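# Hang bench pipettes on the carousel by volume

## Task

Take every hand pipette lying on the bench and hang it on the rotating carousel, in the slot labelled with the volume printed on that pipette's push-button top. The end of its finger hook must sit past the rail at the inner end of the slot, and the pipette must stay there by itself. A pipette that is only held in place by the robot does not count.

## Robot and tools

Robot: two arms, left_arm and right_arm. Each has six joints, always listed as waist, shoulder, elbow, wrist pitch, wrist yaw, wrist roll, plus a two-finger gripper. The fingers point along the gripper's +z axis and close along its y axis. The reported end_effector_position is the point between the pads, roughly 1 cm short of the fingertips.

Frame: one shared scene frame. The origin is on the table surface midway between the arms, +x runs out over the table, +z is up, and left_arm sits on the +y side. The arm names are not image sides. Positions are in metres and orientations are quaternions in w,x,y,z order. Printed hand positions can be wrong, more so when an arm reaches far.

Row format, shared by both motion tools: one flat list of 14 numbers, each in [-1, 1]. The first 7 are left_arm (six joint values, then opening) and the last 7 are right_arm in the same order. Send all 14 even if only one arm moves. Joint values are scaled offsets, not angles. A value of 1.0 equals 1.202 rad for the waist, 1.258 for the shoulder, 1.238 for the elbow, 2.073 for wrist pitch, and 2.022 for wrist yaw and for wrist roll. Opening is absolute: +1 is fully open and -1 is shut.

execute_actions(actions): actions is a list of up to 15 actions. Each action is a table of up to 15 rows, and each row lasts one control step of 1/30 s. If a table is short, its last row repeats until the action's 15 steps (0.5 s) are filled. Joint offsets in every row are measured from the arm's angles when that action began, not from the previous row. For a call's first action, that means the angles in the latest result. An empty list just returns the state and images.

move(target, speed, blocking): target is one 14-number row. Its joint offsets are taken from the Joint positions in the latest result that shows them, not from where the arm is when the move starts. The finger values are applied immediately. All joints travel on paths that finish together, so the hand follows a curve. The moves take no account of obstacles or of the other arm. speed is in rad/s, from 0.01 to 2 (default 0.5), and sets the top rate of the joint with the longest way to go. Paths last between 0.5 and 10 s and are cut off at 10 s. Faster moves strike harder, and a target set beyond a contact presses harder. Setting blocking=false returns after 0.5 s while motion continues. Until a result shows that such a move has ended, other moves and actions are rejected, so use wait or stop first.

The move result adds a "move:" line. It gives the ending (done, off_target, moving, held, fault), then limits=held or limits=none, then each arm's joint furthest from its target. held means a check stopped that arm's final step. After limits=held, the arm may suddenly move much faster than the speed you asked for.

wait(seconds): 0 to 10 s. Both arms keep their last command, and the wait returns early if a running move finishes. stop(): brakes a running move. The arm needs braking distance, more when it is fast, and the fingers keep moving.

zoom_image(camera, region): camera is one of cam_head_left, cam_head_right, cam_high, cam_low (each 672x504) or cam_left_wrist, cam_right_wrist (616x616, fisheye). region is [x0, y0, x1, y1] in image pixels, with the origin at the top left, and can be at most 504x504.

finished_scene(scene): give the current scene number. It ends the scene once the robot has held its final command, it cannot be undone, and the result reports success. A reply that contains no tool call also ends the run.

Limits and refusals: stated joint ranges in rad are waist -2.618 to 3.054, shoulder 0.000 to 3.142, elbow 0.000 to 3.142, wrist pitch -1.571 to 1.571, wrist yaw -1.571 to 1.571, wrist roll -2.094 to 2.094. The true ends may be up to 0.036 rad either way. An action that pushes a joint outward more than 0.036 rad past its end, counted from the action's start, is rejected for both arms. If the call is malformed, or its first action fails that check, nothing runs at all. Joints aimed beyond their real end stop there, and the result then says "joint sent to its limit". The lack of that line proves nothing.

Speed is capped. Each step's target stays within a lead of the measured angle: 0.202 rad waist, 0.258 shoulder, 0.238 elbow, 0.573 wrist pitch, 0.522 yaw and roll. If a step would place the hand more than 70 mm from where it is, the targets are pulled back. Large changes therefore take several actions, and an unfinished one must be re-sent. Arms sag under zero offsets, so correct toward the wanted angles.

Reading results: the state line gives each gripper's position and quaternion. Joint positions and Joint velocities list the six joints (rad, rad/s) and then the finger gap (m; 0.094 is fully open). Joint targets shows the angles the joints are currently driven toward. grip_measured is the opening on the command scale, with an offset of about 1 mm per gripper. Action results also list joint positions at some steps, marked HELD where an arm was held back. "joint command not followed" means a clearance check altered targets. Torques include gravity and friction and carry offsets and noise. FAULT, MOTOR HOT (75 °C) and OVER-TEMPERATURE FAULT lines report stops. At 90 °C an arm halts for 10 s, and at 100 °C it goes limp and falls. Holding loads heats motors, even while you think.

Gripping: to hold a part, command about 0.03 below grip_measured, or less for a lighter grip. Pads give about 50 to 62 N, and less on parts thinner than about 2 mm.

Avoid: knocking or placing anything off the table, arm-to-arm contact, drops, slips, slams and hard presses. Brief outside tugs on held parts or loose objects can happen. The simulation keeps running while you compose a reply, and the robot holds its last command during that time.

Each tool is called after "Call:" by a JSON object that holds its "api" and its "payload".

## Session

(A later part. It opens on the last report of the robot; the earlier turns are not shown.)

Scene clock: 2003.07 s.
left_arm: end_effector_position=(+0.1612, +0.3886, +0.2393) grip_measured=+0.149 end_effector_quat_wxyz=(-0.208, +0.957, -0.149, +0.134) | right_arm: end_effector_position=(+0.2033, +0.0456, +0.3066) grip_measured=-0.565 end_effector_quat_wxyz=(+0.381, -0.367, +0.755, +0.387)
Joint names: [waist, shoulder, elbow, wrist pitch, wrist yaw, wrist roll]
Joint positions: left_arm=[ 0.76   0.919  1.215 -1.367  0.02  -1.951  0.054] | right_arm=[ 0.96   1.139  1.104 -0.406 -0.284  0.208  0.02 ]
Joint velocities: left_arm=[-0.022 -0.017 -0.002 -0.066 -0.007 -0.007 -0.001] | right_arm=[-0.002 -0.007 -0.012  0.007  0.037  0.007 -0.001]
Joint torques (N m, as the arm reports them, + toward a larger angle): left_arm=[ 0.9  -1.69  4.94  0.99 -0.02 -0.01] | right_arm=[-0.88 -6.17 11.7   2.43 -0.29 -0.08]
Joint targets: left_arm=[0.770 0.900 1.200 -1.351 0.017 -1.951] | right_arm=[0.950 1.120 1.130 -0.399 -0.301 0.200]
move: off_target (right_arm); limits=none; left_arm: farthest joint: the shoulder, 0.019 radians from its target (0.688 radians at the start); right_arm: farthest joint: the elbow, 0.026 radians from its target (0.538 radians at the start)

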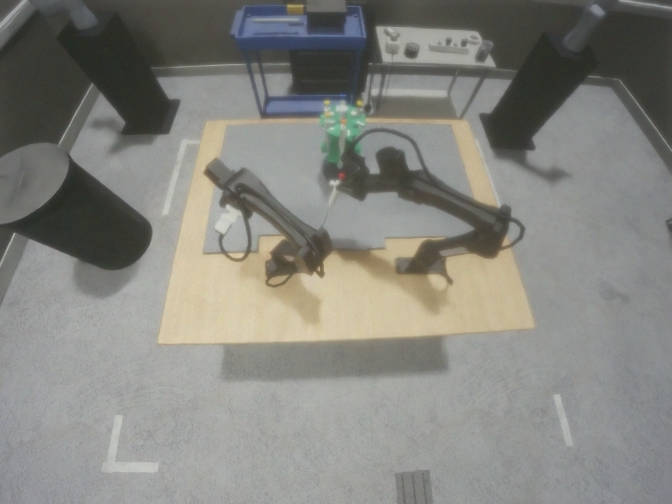

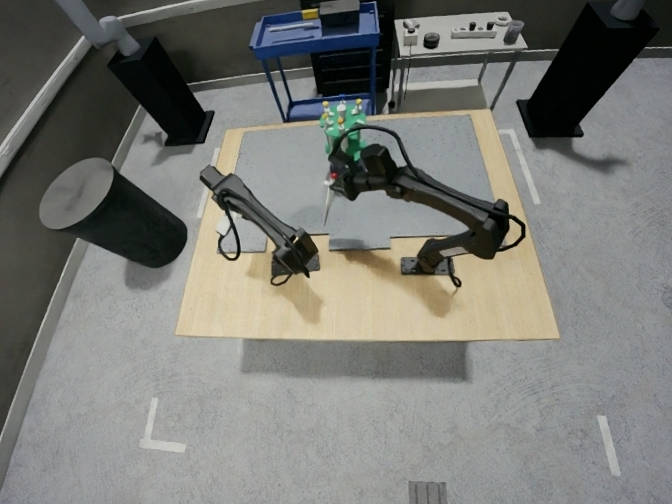

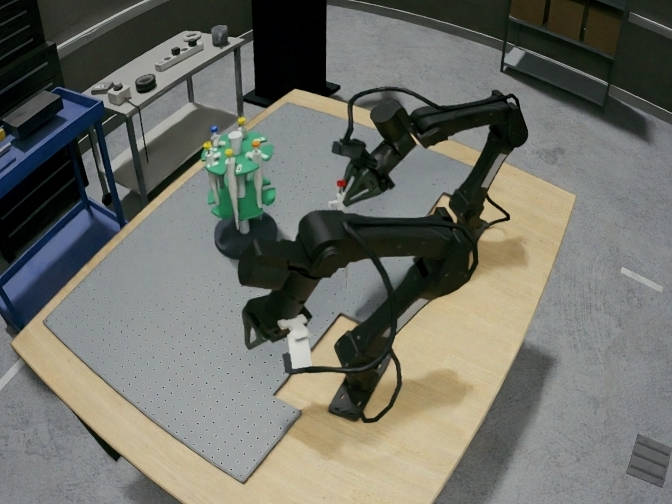

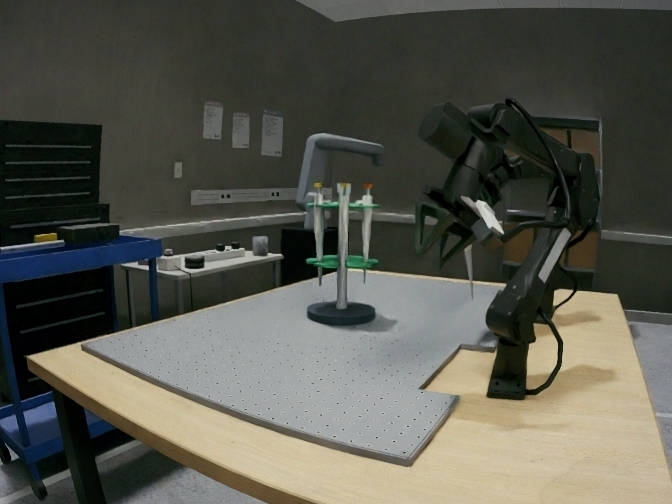

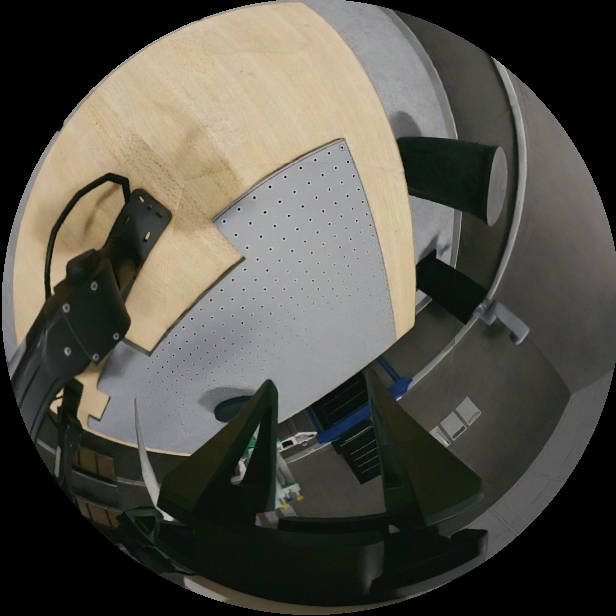

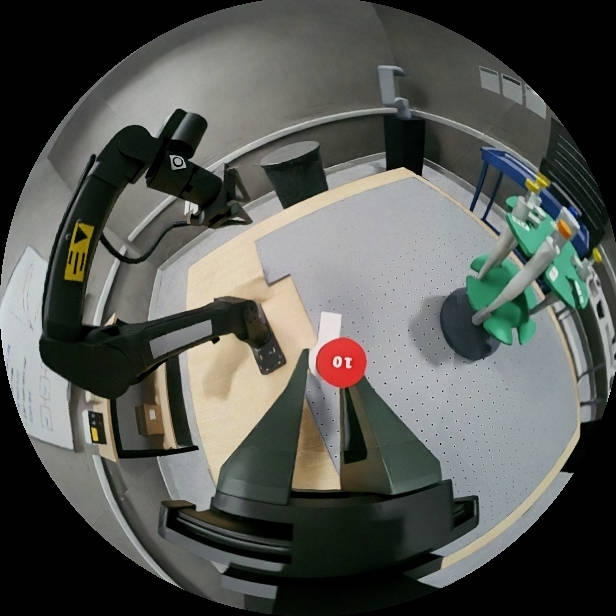

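Call:
{"api": "move", "payload": {"target": [0.003,-0.008,0.003,0.006,0,0,0.15, -0.658,0.555,0.7254,-0.26,-0.2755,-0.4263,-0.615], "speed": 1.3}}

Scene clock: 2012.13 s.
left_arm: end_effector_position=(+0.1613, +0.3886, +0.2394) grip_measured=+0.149 end_effector_quat_wxyz=(-0.209, +0.957, -0.149, +0.134) | right_arm: end_effector_position=(+0.4583, -0.0958, +0.3236) grip_measured=-0.565 end_effector_quat_wxyz=(+0.423, -0.460, +0.734, +0.266)
Joint names: [waist, shoulder, elbow, wrist pitch, wrist yaw, wrist roll]
Joint positions: left_arm=[ 0.76   0.919  1.215 -1.366  0.02  -1.951  0.054] | right_arm=[ 0.162  1.841  1.969 -0.94  -0.808 -0.648  0.02 ]
Joint velocities: left_arm=[-0.002  0.017  0.002  0.037 -0.007  0.051  0.001] | right_arm=[-0.027 -0.007  0.017 -0.051  0.007  0.037  0.001]
Joint torques (N m, as the arm reports them, + toward a larger angle): left_arm=[ 0.32 -1.    6.35  0.97  0.02  0.  ] | right_arm=[  0.57 -11.55  11.41   1.74  -0.76  -0.04]
Joint targets: left_arm=[0.763 0.909 1.219 -1.354 0.020 -1.951] | right_arm=[0.169 1.837 2.002 -0.945 -0.841 -0.654]
move: off_target (right_arm); limits=none; left_arm: farthest joint: the wrist pitch, 0.012 radians from its target (0.012 radians at the start); right_arm: farthest joint: the elbow, 0.033 radians from its target (0.898 radians at the start)

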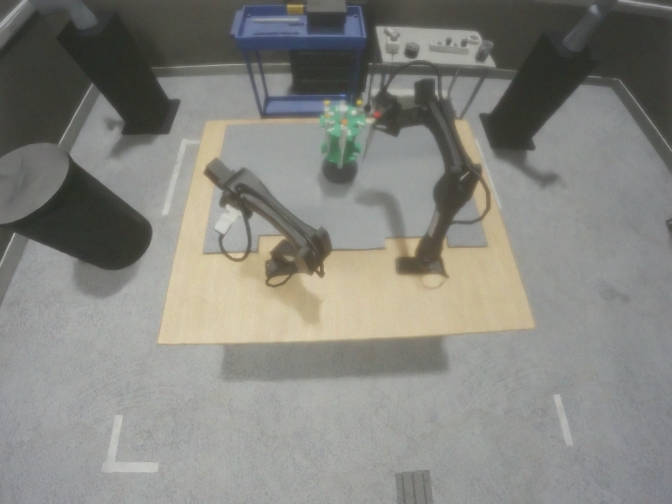

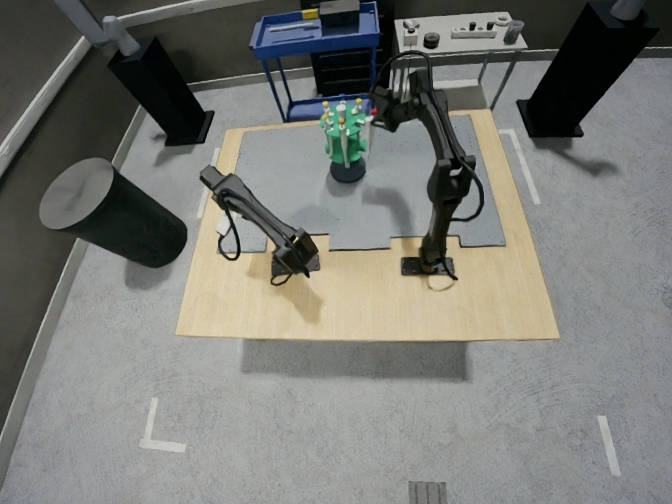

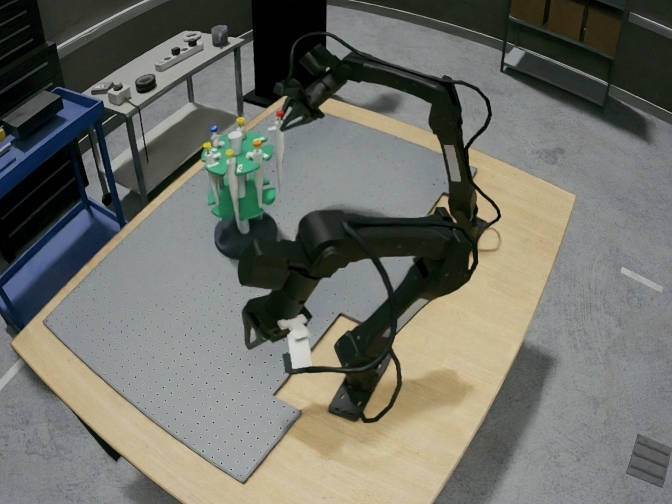

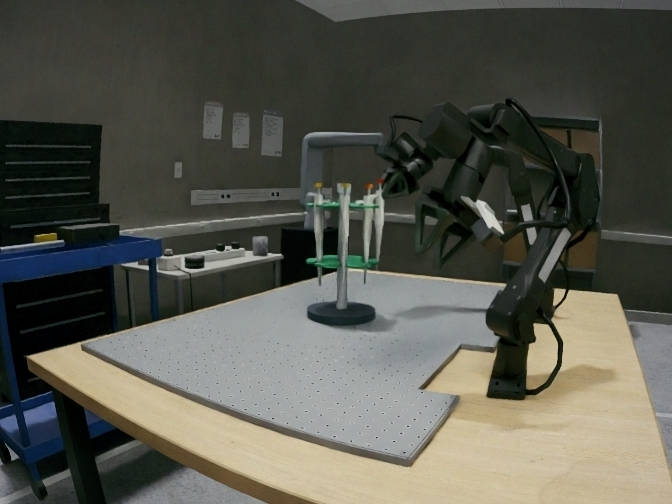

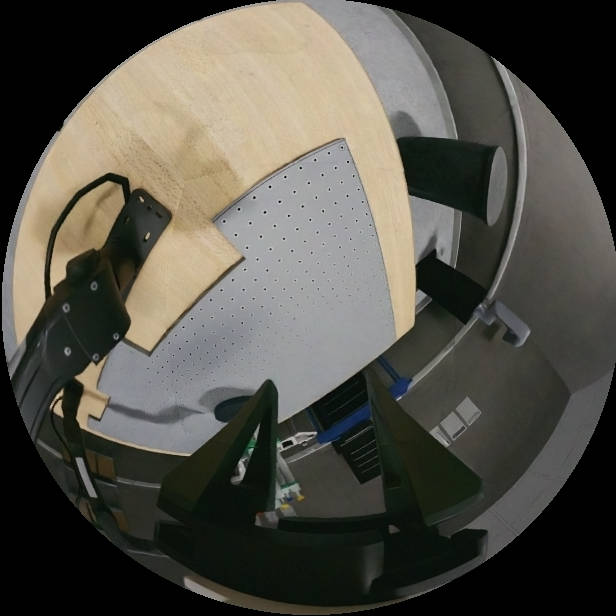

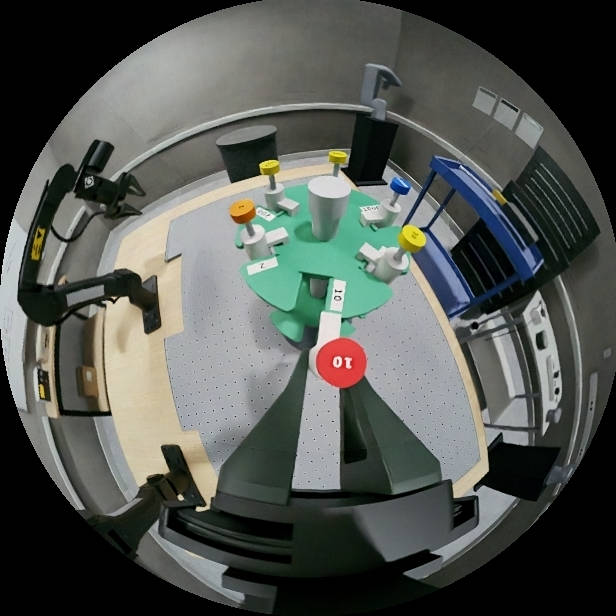

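Call:
{"api": "zoom_image", "payload": {"camera": "cam_right_wrist", "region": [220, 170, 440, 400]}}

Call:
{"api": "zoom_image", "payload": {"camera": "cam_low", "region": [295, 165, 425, 295]}}

Call:
{"api": "zoom_image", "payload": {"camera": "cam_head_right", "region": [310, 80, 410, 190]}}

Region (220, 170, 440, 400) of cam_right_wrist's 616x616 image, scaled by 2.191, with more detail than that image has; it fills the left 482 columns of this view, and the rest is white.

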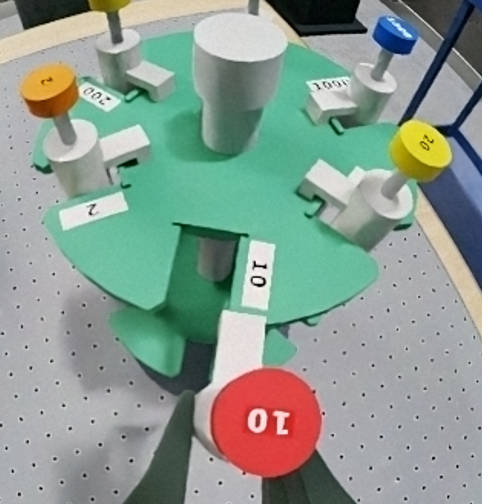

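Region (295, 165, 425, 295) of cam_low's 672x504 image, scaled by 3.877, with more detail than that image has.

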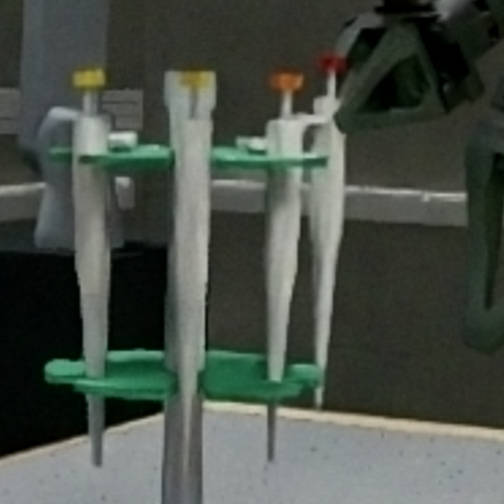

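Region (310, 80, 410, 190) of cam_head_right's 672x504 image, scaled by 4.582, with more detail than that image has; it fills the left 458 columns of this view, and the rest is white.

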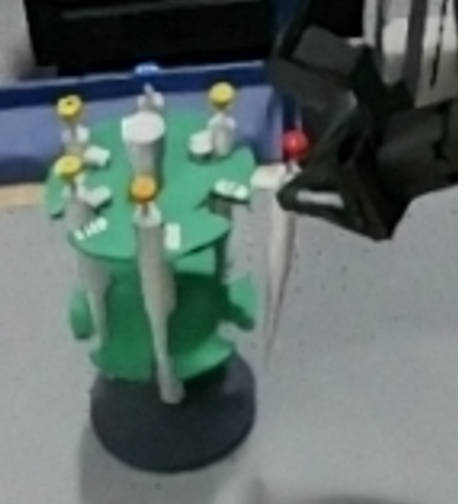

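Call:
{"api": "zoom_image", "payload": {"camera": "cam_head_left", "region": [305, 85, 405, 190]}}

Call:
{"api": "zoom_image", "payload": {"camera": "cam_high", "region": [190, 95, 320, 265]}}

Region (305, 85, 405, 190) of cam_head_left's 672x504 image, scaled by 4.800, with more detail than that image has; it fills the left 480 columns of this view, and the rest is white.

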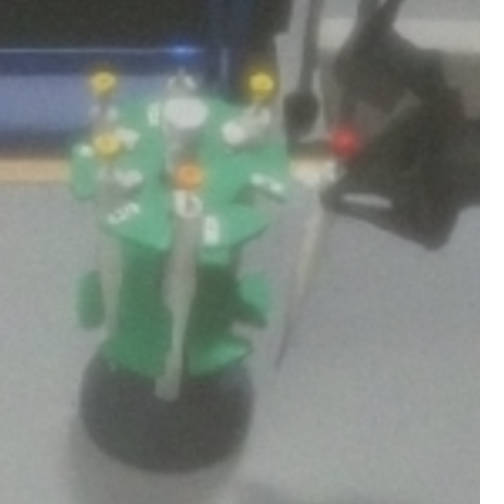

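Region (190, 95, 320, 265) of cam_high's 672x504 image, scaled by 2.965, with more detail than that image has; it fills the left 385 columns of this view, and the rest is white.

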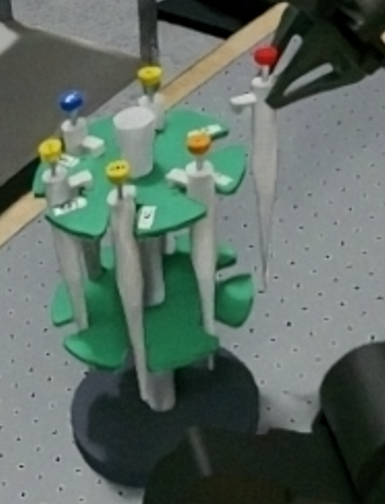

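Call:
{"api": "execute_actions", "payload": {"actions": [[[0.002,-0.008,0.003,0.005,0,0,0.15, 0.005,-0.008,0.024,0.008,-0.004,0.003,-0.615],[0.002,-0.008,0.003,0.005,0,0,0.15, 0.008,-0.008,0.024,0.015,0.008,0.007,-0.615],[0.002,-0.008,0.003,0.005,0,0,0.15, 0.013,-0.008,0.024,0.021,0.019,0.011,-0.615],[0.002,-0.008,0.003,0.005,0,0,0.15, 0.02,-0.008,0.024,0.026,0.029,0.014,-0.615],[0.002,-0.008,0.003,0.005,0,0,0.15, 0.028,-0.008,0.024,0.031,0.038,0.017,-0.615],[0.002,-0.008,0.003,0.005,0,0,0.15, 0.036,-0.008,0.024,0.035,0.046,0.019,-0.615],[0.002,-0.008,0.003,0.005,0,0,0.15, 0.044,-0.008,0.024,0.038,0.052,0.021,-0.615],[0.002,-0.008,0.003,0.005,0,0,0.15, 0.052,-0.008,0.024,0.04,0.0564,0.022,-0.615],[0.002,-0.008,0.003,0.005,0,0,0.15, 0.06,-0.008,0.024,0.04,0.0564,0.022,-0.615],[0.002,-0.008,0.003,0.005,0,0,0.15, 0.067,-0.008,0.024,0.04,0.0564,0.022,-0.615],[0.002,-0.008,0.003,0.005,0,0,0.15, 0.074,-0.008,0.024,0.04,0.0564,0.022,-0.615],[0.002,-0.008,0.003,0.005,0,0,0.15, 0.079,-0.008,0.024,0.04,0.0564,0.022,-0.615],[0.002,-0.008,0.003,0.005,0,0,0.15, 0.083,-0.008,0.024,0.04,0.0564,0.022,-0.615],[0.002,-0.008,0.003,0.005,0,0,0.15, 0.086,-0.008,0.024,0.04,0.0564,0.022,-0.615],[0.002,-0.008,0.003,0.005,0,0,0.15, 0.088,-0.008,0.024,0.04,0.0564,0.022,-0.615]]]}}

Scene clock: 2132.63 s.
left_arm: end_effector_position=(+0.1613, +0.3886, +0.2394) grip_measured=+0.149 end_effector_quat_wxyz=(-0.209, +0.957, -0.149, +0.134) | right_arm: end_effector_position=(+0.4589, -0.0645, +0.3227) grip_measured=-0.565 end_effector_quat_wxyz=(+0.428, -0.478, +0.730, +0.236)
Joint names: [waist, shoulder, elbow, wrist pitch, wrist yaw, wrist roll]
Joint positions: left_arm=[ 0.76   0.919  1.215 -1.366  0.02  -1.951  0.054] | right_arm=[ 0.258  1.841  1.969 -0.879 -0.697 -0.616  0.02 ]
Joint velocities: left_arm=[-0.007  0.002 -0.007  0.022  0.007 -0.007  0.001] | right_arm=[ 0.173 -0.017 -0.012  0.066  0.007 -0.081 -0.   ]
Joint torques (N m, as the arm reports them, + toward a larger angle): left_arm=[ 0.2  -0.99  6.35  0.95  0.02  0.  ] | right_arm=[ -0.13 -12.11  11.33   2.14  -0.36   0.09]
Joint targets: left_arm=[0.762 0.909 1.219 -1.356 0.020 -1.951] | right_arm=[0.268 1.831 1.999 -0.857 -0.694 -0.604]
Step readings (joint positions):
0: left_arm=[0.760 0.919 1.215 -1.366 0.020 -1.951] | right_arm=[0.162 1.841 1.969 -0.940 -0.809 -0.649]
1: left_arm=[0.760 0.919 1.215 -1.366 0.020 -1.951] | right_arm=[0.162 1.841 1.969 -0.940 -0.808 -0.649]
2: left_arm=[0.760 0.919 1.215 -1.366 0.020 -1.951] | right_arm=[0.162 1.841 1.969 -0.939 -0.805 -0.648]
4: left_arm=[0.760 0.919 1.215 -1.366 0.020 -1.951] | right_arm=[0.164 1.841 1.969 -0.929 -0.786 -0.643]
8: left_arm=[0.760 0.919 1.215 -1.366 0.020 -1.951] | right_arm=[0.190 1.841 1.969 -0.901 -0.733 -0.627]
15: Joint positions above

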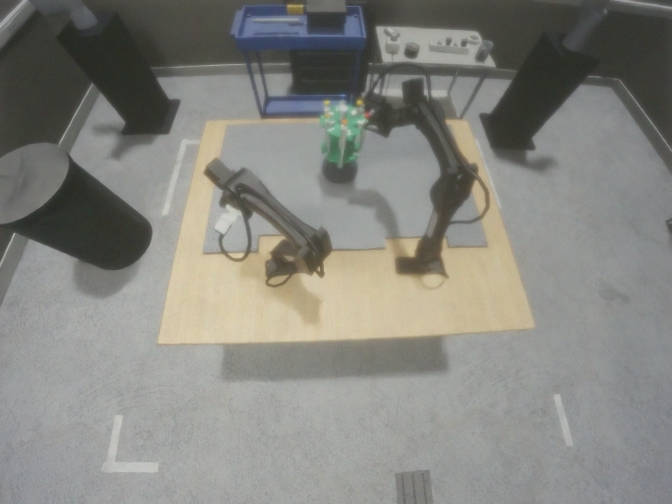

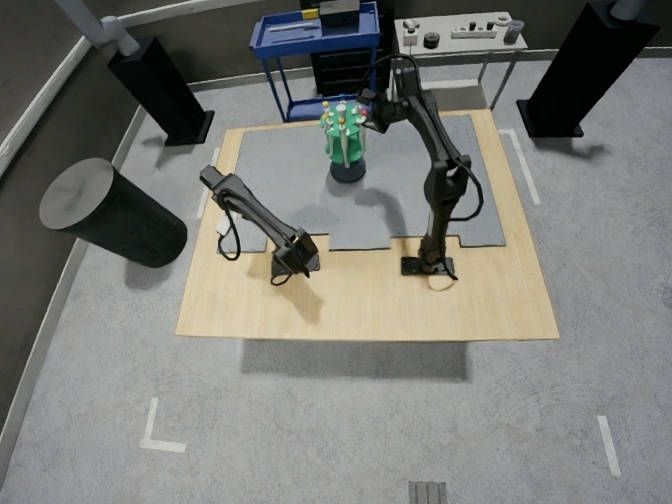

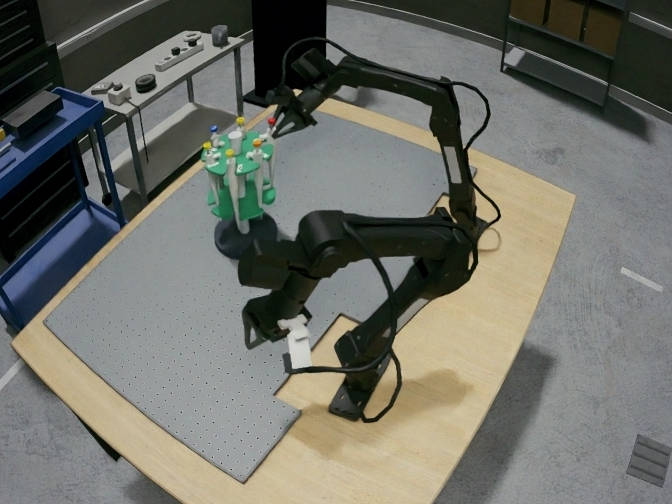

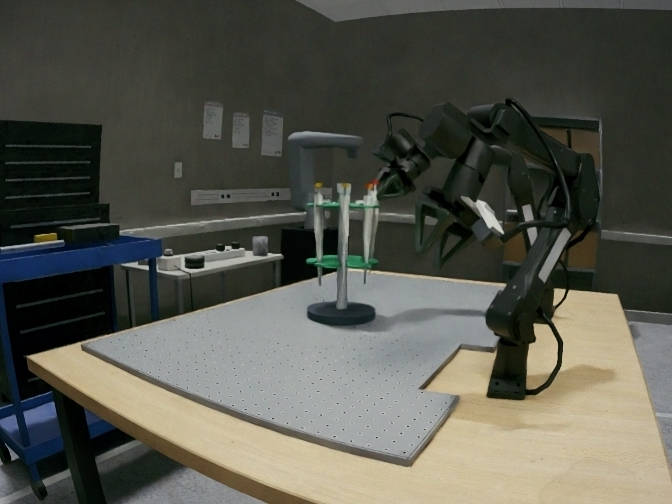

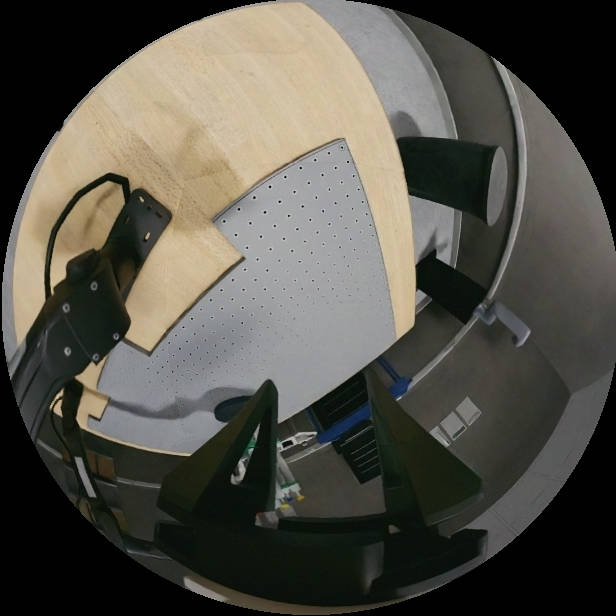

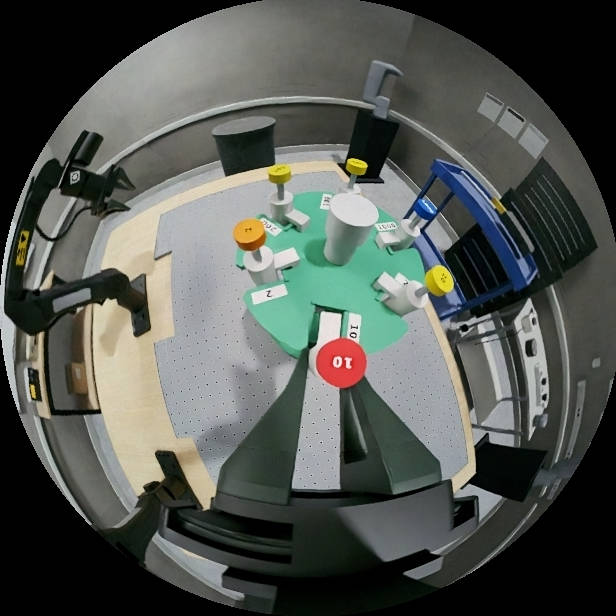

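Call:
{"api": "execute_actions", "payload": {"actions": []}}

Call:
{"api": "zoom_image", "payload": {"camera": "cam_right_wrist", "region": [240, 230, 420, 400]}}

Call:
{"api": "zoom_image", "payload": {"camera": "cam_head_left", "region": [305, 85, 405, 190]}}

Call:
{"api": "zoom_image", "payload": {"camera": "cam_low", "region": [295, 165, 425, 295]}}

Scene clock: 2137.20 s.
left_arm: end_effector_position=(+0.1613, +0.3886, +0.2394) grip_measured=+0.149 end_effector_quat_wxyz=(-0.209, +0.957, -0.149, +0.134) | right_arm: end_effector_position=(+0.4591, -0.0624, +0.3225) grip_measured=-0.565 end_effector_quat_wxyz=(+0.428, -0.478, +0.731, +0.233)
Joint names: [waist, shoulder, elbow, wrist pitch, wrist yaw, wrist roll]
Joint positions: left_arm=[ 0.76   0.919  1.215 -1.366  0.02  -1.951  0.054] | right_arm=[ 0.266  1.841  1.969 -0.875 -0.687 -0.612  0.02 ]
Joint velocities: left_arm=[-0.012  0.002  0.002 -0.022  0.007 -0.007 -0.   ] | right_arm=[ 0.007 -0.002 -0.002 -0.037 -0.066  0.007  0.001]
Joint torques (N m, as the arm reports them, + toward a larger angle): left_arm=[ 0.21 -1.    6.35  0.95  0.02  0.  ] | right_arm=[  0.11 -12.22  11.3    2.16  -0.42   0.11]
Joint targets: left_arm=[0.762 0.909 1.219 -1.356 0.020 -1.951] | right_arm=[0.268 1.831 1.999 -0.857 -0.694 -0.604]

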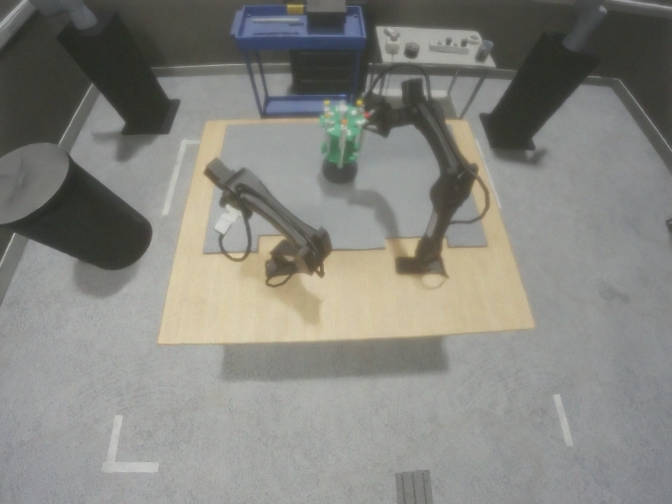

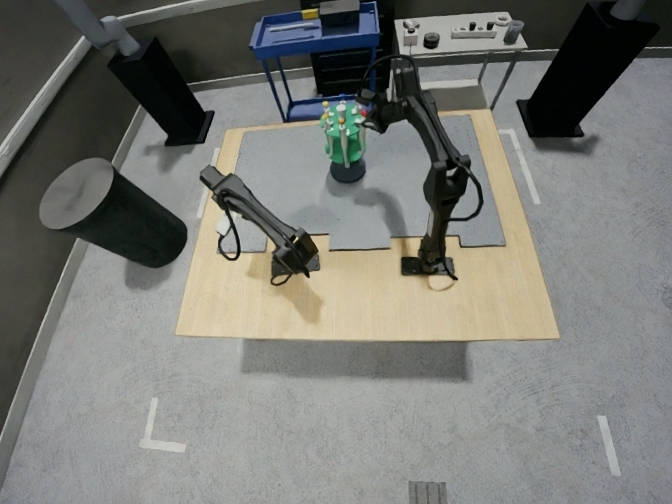

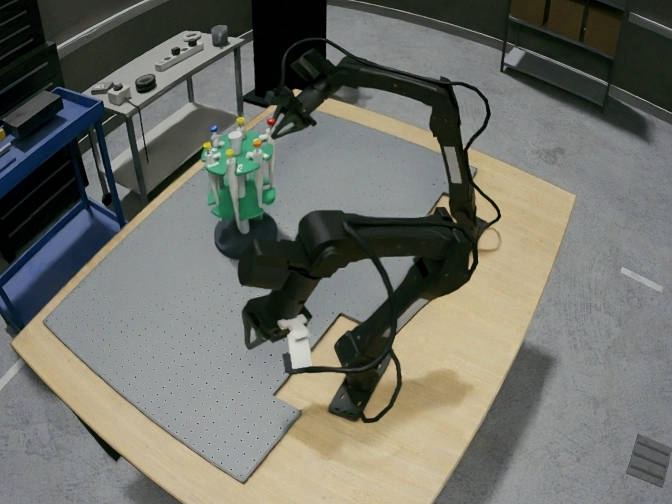

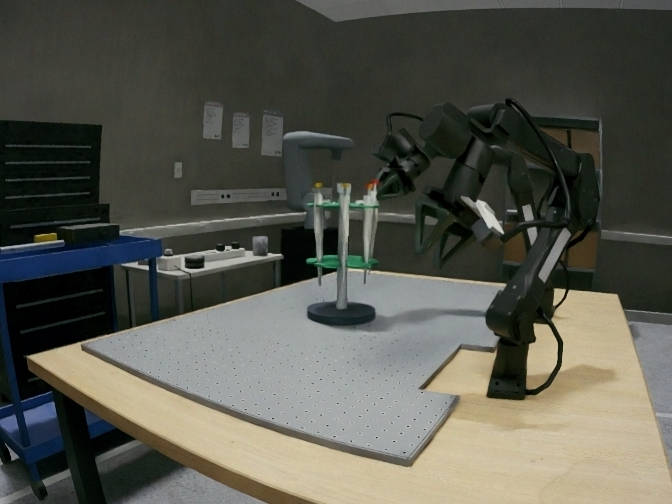

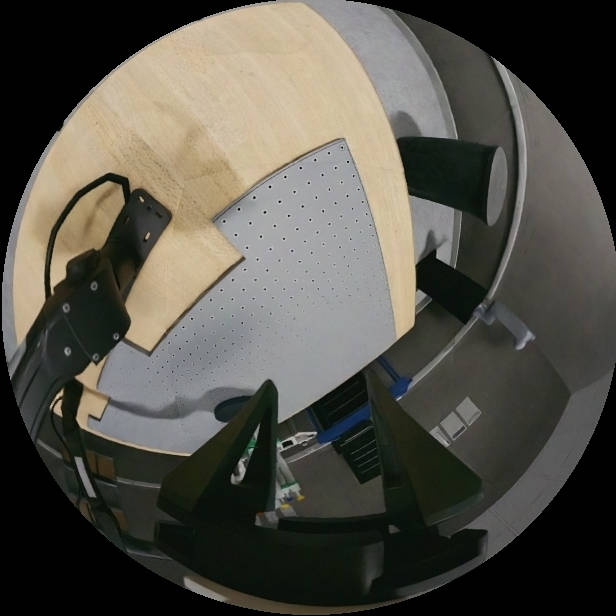

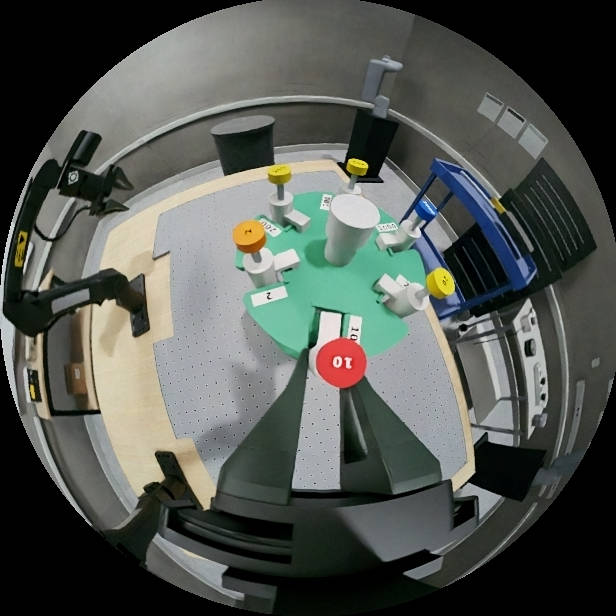

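Region (240, 230, 420, 400) of cam_right_wrist's 616x616 image, scaled by 2.800, with more detail than that image has.

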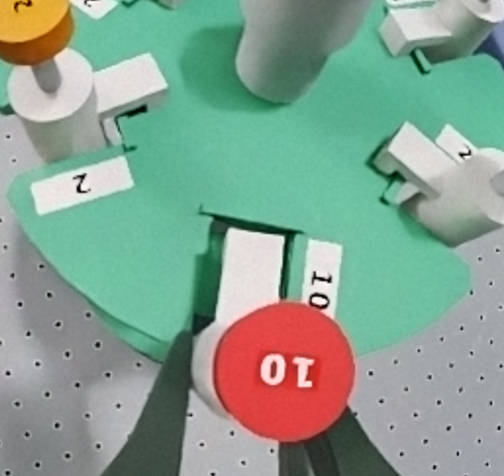

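Region (305, 85, 405, 190) of cam_head_left's 672x504 image, scaled by 4.800, with more detail than that image has; it fills the left 480 columns of this view, and the rest is white.

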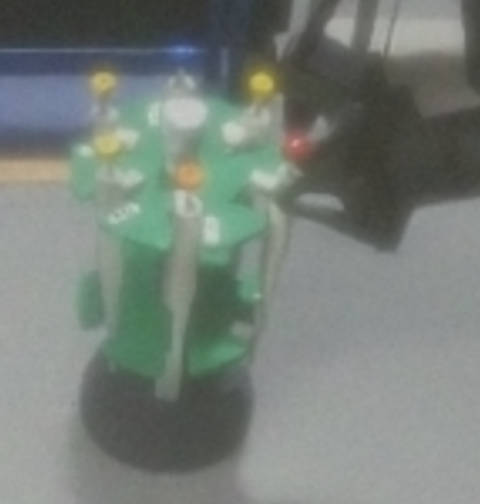

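Region (295, 165, 425, 295) of cam_low's 672x504 image, scaled by 3.877, with more detail than that image has.

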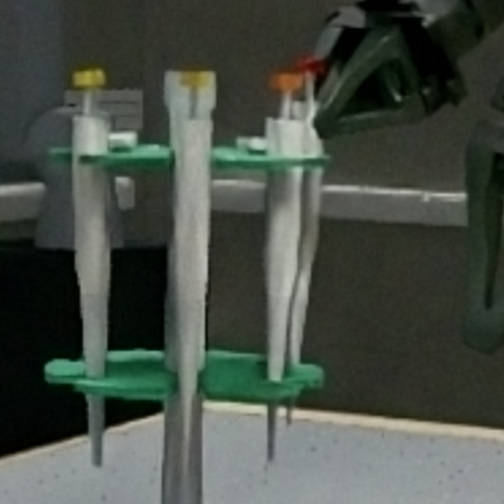

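Call:
{"api": "execute_actions", "payload": {"actions": [[[0.002,-0.008,0.003,0.005,0,0,0.15, 0.002,-0.001,0.031,0.004,0.001,0.007,-0.615],[0.002,-0.008,0.003,0.005,0,0,0.15, 0.003,0.003,0.037,0.001,0.006,0.011,-0.615],[0.002,-0.008,0.003,0.005,0,0,0.15, 0.006,0.008,0.045,-0.002,0.011,0.015,-0.615],[0.002,-0.008,0.003,0.005,0,0,0.15, 0.009,0.014,0.054,-0.004,0.015,0.019,-0.615],[0.002,-0.008,0.003,0.005,0,0,0.15, 0.013,0.021,0.064,-0.005,0.019,0.023,-0.615],[0.002,-0.008,0.003,0.005,0,0,0.15, 0.018,0.0285,0.075,-0.006,0.023,0.027,-0.615],[0.002,-0.008,0.003,0.005,0,0,0.15, 0.023,0.036,0.085,-0.007,0.026,0.031,-0.615],[0.002,-0.008,0.003,0.005,0,0,0.15, 0.028,0.0435,0.096,-0.008,0.029,0.034,-0.615],[0.002,-0.008,0.003,0.005,0,0,0.15, 0.033,0.05,0.105,-0.009,0.031,0.036,-0.615],[0.002,-0.008,0.003,0.005,0,0,0.15, 0.038,0.057,0.114,-0.009,0.0317,0.038,-0.615],[0.002,-0.008,0.003,0.005,0,0,0.15, 0.042,0.062,0.121,-0.009,0.0317,0.038,-0.615],[0.002,-0.008,0.003,0.005,0,0,0.15, 0.046,0.067,0.127,-0.009,0.0317,0.038,-0.615],[0.002,-0.008,0.003,0.005,0,0,0.15, 0.049,0.07,0.13,-0.009,0.0317,0.038,-0.615],[0.002,-0.008,0.003,0.005,0,0,0.15, 0.05,0.071,0.132,-0.009,0.0317,0.038,-0.615],[0.002,-0.008,0.003,0.005,0,0,0.15, 0.051,0.072,0.1325,-0.009,0.0317,0.038,-0.615]]]}}

Scene clock: 2174.40 s.
left_arm: end_effector_position=(+0.1613, +0.3886, +0.2394) grip_measured=+0.149 end_effector_quat_wxyz=(-0.209, +0.957, -0.149, +0.134) | right_arm: end_effector_position=(+0.4737, -0.0428, +0.3291) grip_measured=-0.565 end_effector_quat_wxyz=(+0.430, -0.469, +0.739, +0.223)
Joint names: [waist, shoulder, elbow, wrist pitch, wrist yaw, wrist roll]
Joint positions: left_arm=[ 0.76   0.919  1.215 -1.366  0.02  -1.951  0.054] | right_arm=[ 0.316  1.918  2.098 -0.892 -0.62  -0.553  0.02 ]
Joint velocities: left_arm=[-0.022  0.007  0.002 -0.022 -0.022  0.022  0.   ] | right_arm=[ 0.085  0.129  0.051 -0.022  0.051  0.139  0.001]
Joint torques (N m, as the arm reports them, + toward a larger angle): left_arm=[ 0.22 -1.    6.37  0.94  0.02 -0.01] | right_arm=[  0.47 -11.38  11.53   1.98  -0.43   0.09]
Joint targets: left_arm=[0.762 0.909 1.219 -1.356 0.020 -1.951] | right_arm=[0.327 1.931 2.133 -0.894 -0.622 -0.536]
Step readings (joint positions):
0: left_arm=[0.760 0.919 1.215 -1.366 0.020 -1.951] | right_arm=[0.266 1.841 1.969 -0.875 -0.687 -0.612]
1: left_arm=[0.760 0.919 1.215 -1.366 0.020 -1.951] | right_arm=[0.266 1.841 1.969 -0.875 -0.685 -0.612]
2: left_arm=[0.760 0.919 1.215 -1.366 0.020 -1.951] | right_arm=[0.266 1.841 1.971 -0.876 -0.682 -0.610]
4: left_arm=[0.760 0.919 1.215 -1.366 0.020 -1.951] | right_arm=[0.266 1.844 1.983 -0.881 -0.672 -0.602]
8: left_arm=[0.760 0.919 1.215 -1.366 0.020 -1.951] | right_arm=[0.275 1.867 2.034 -0.891 -0.648 -0.578]
15: Joint positions above

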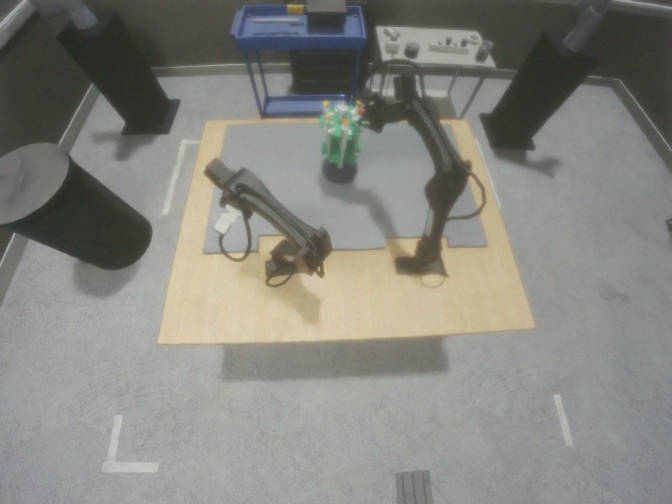

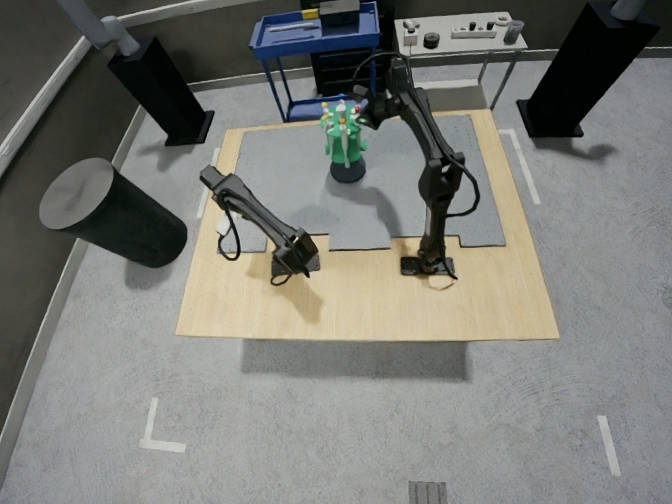

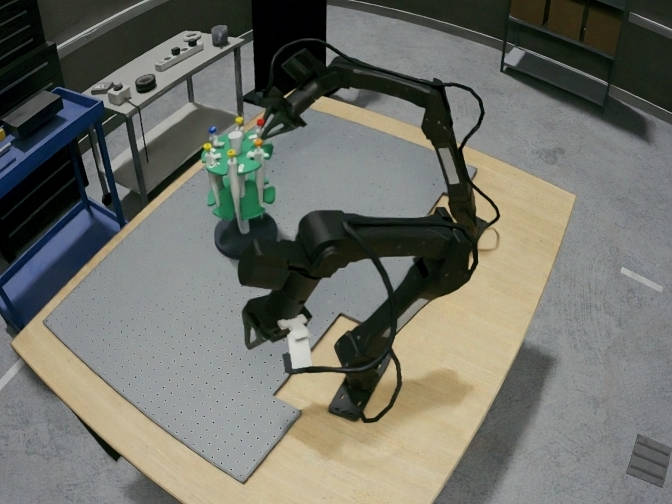

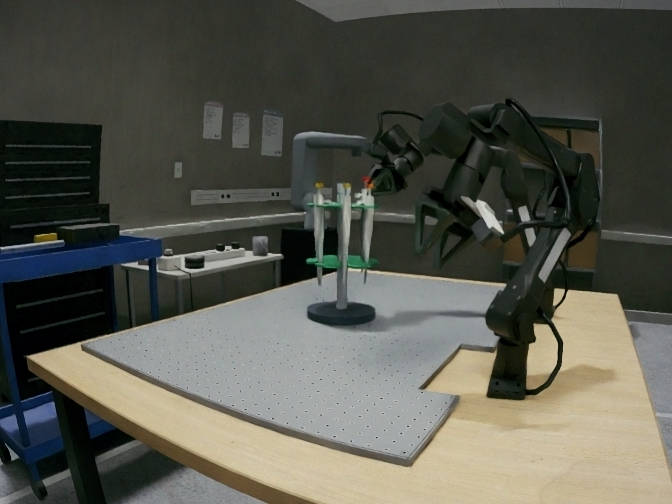

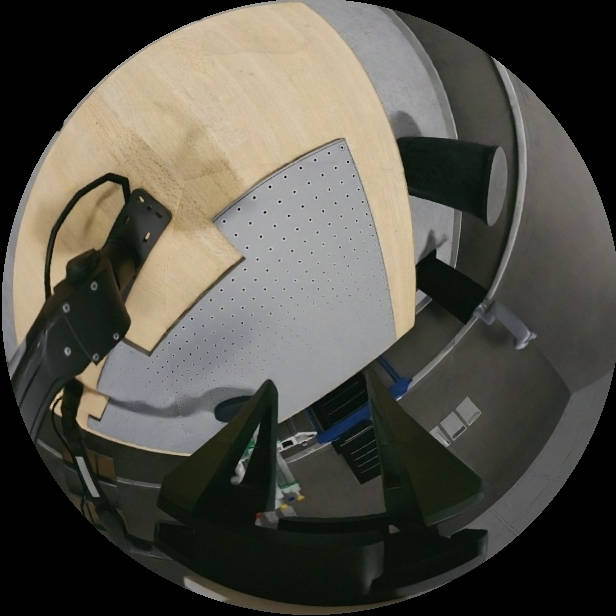

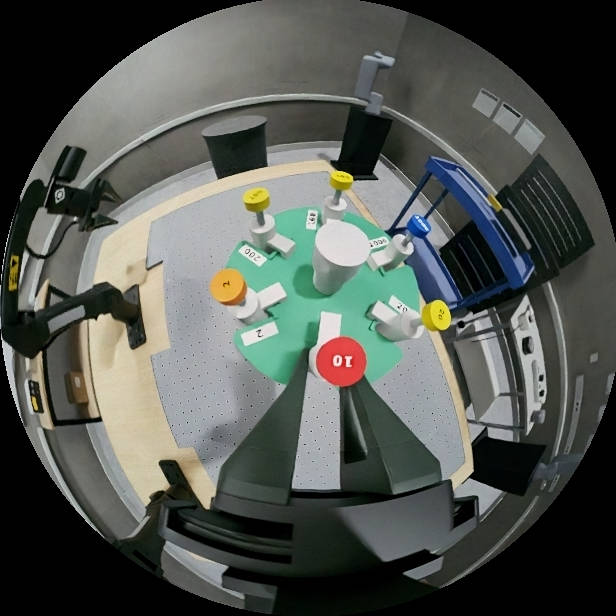

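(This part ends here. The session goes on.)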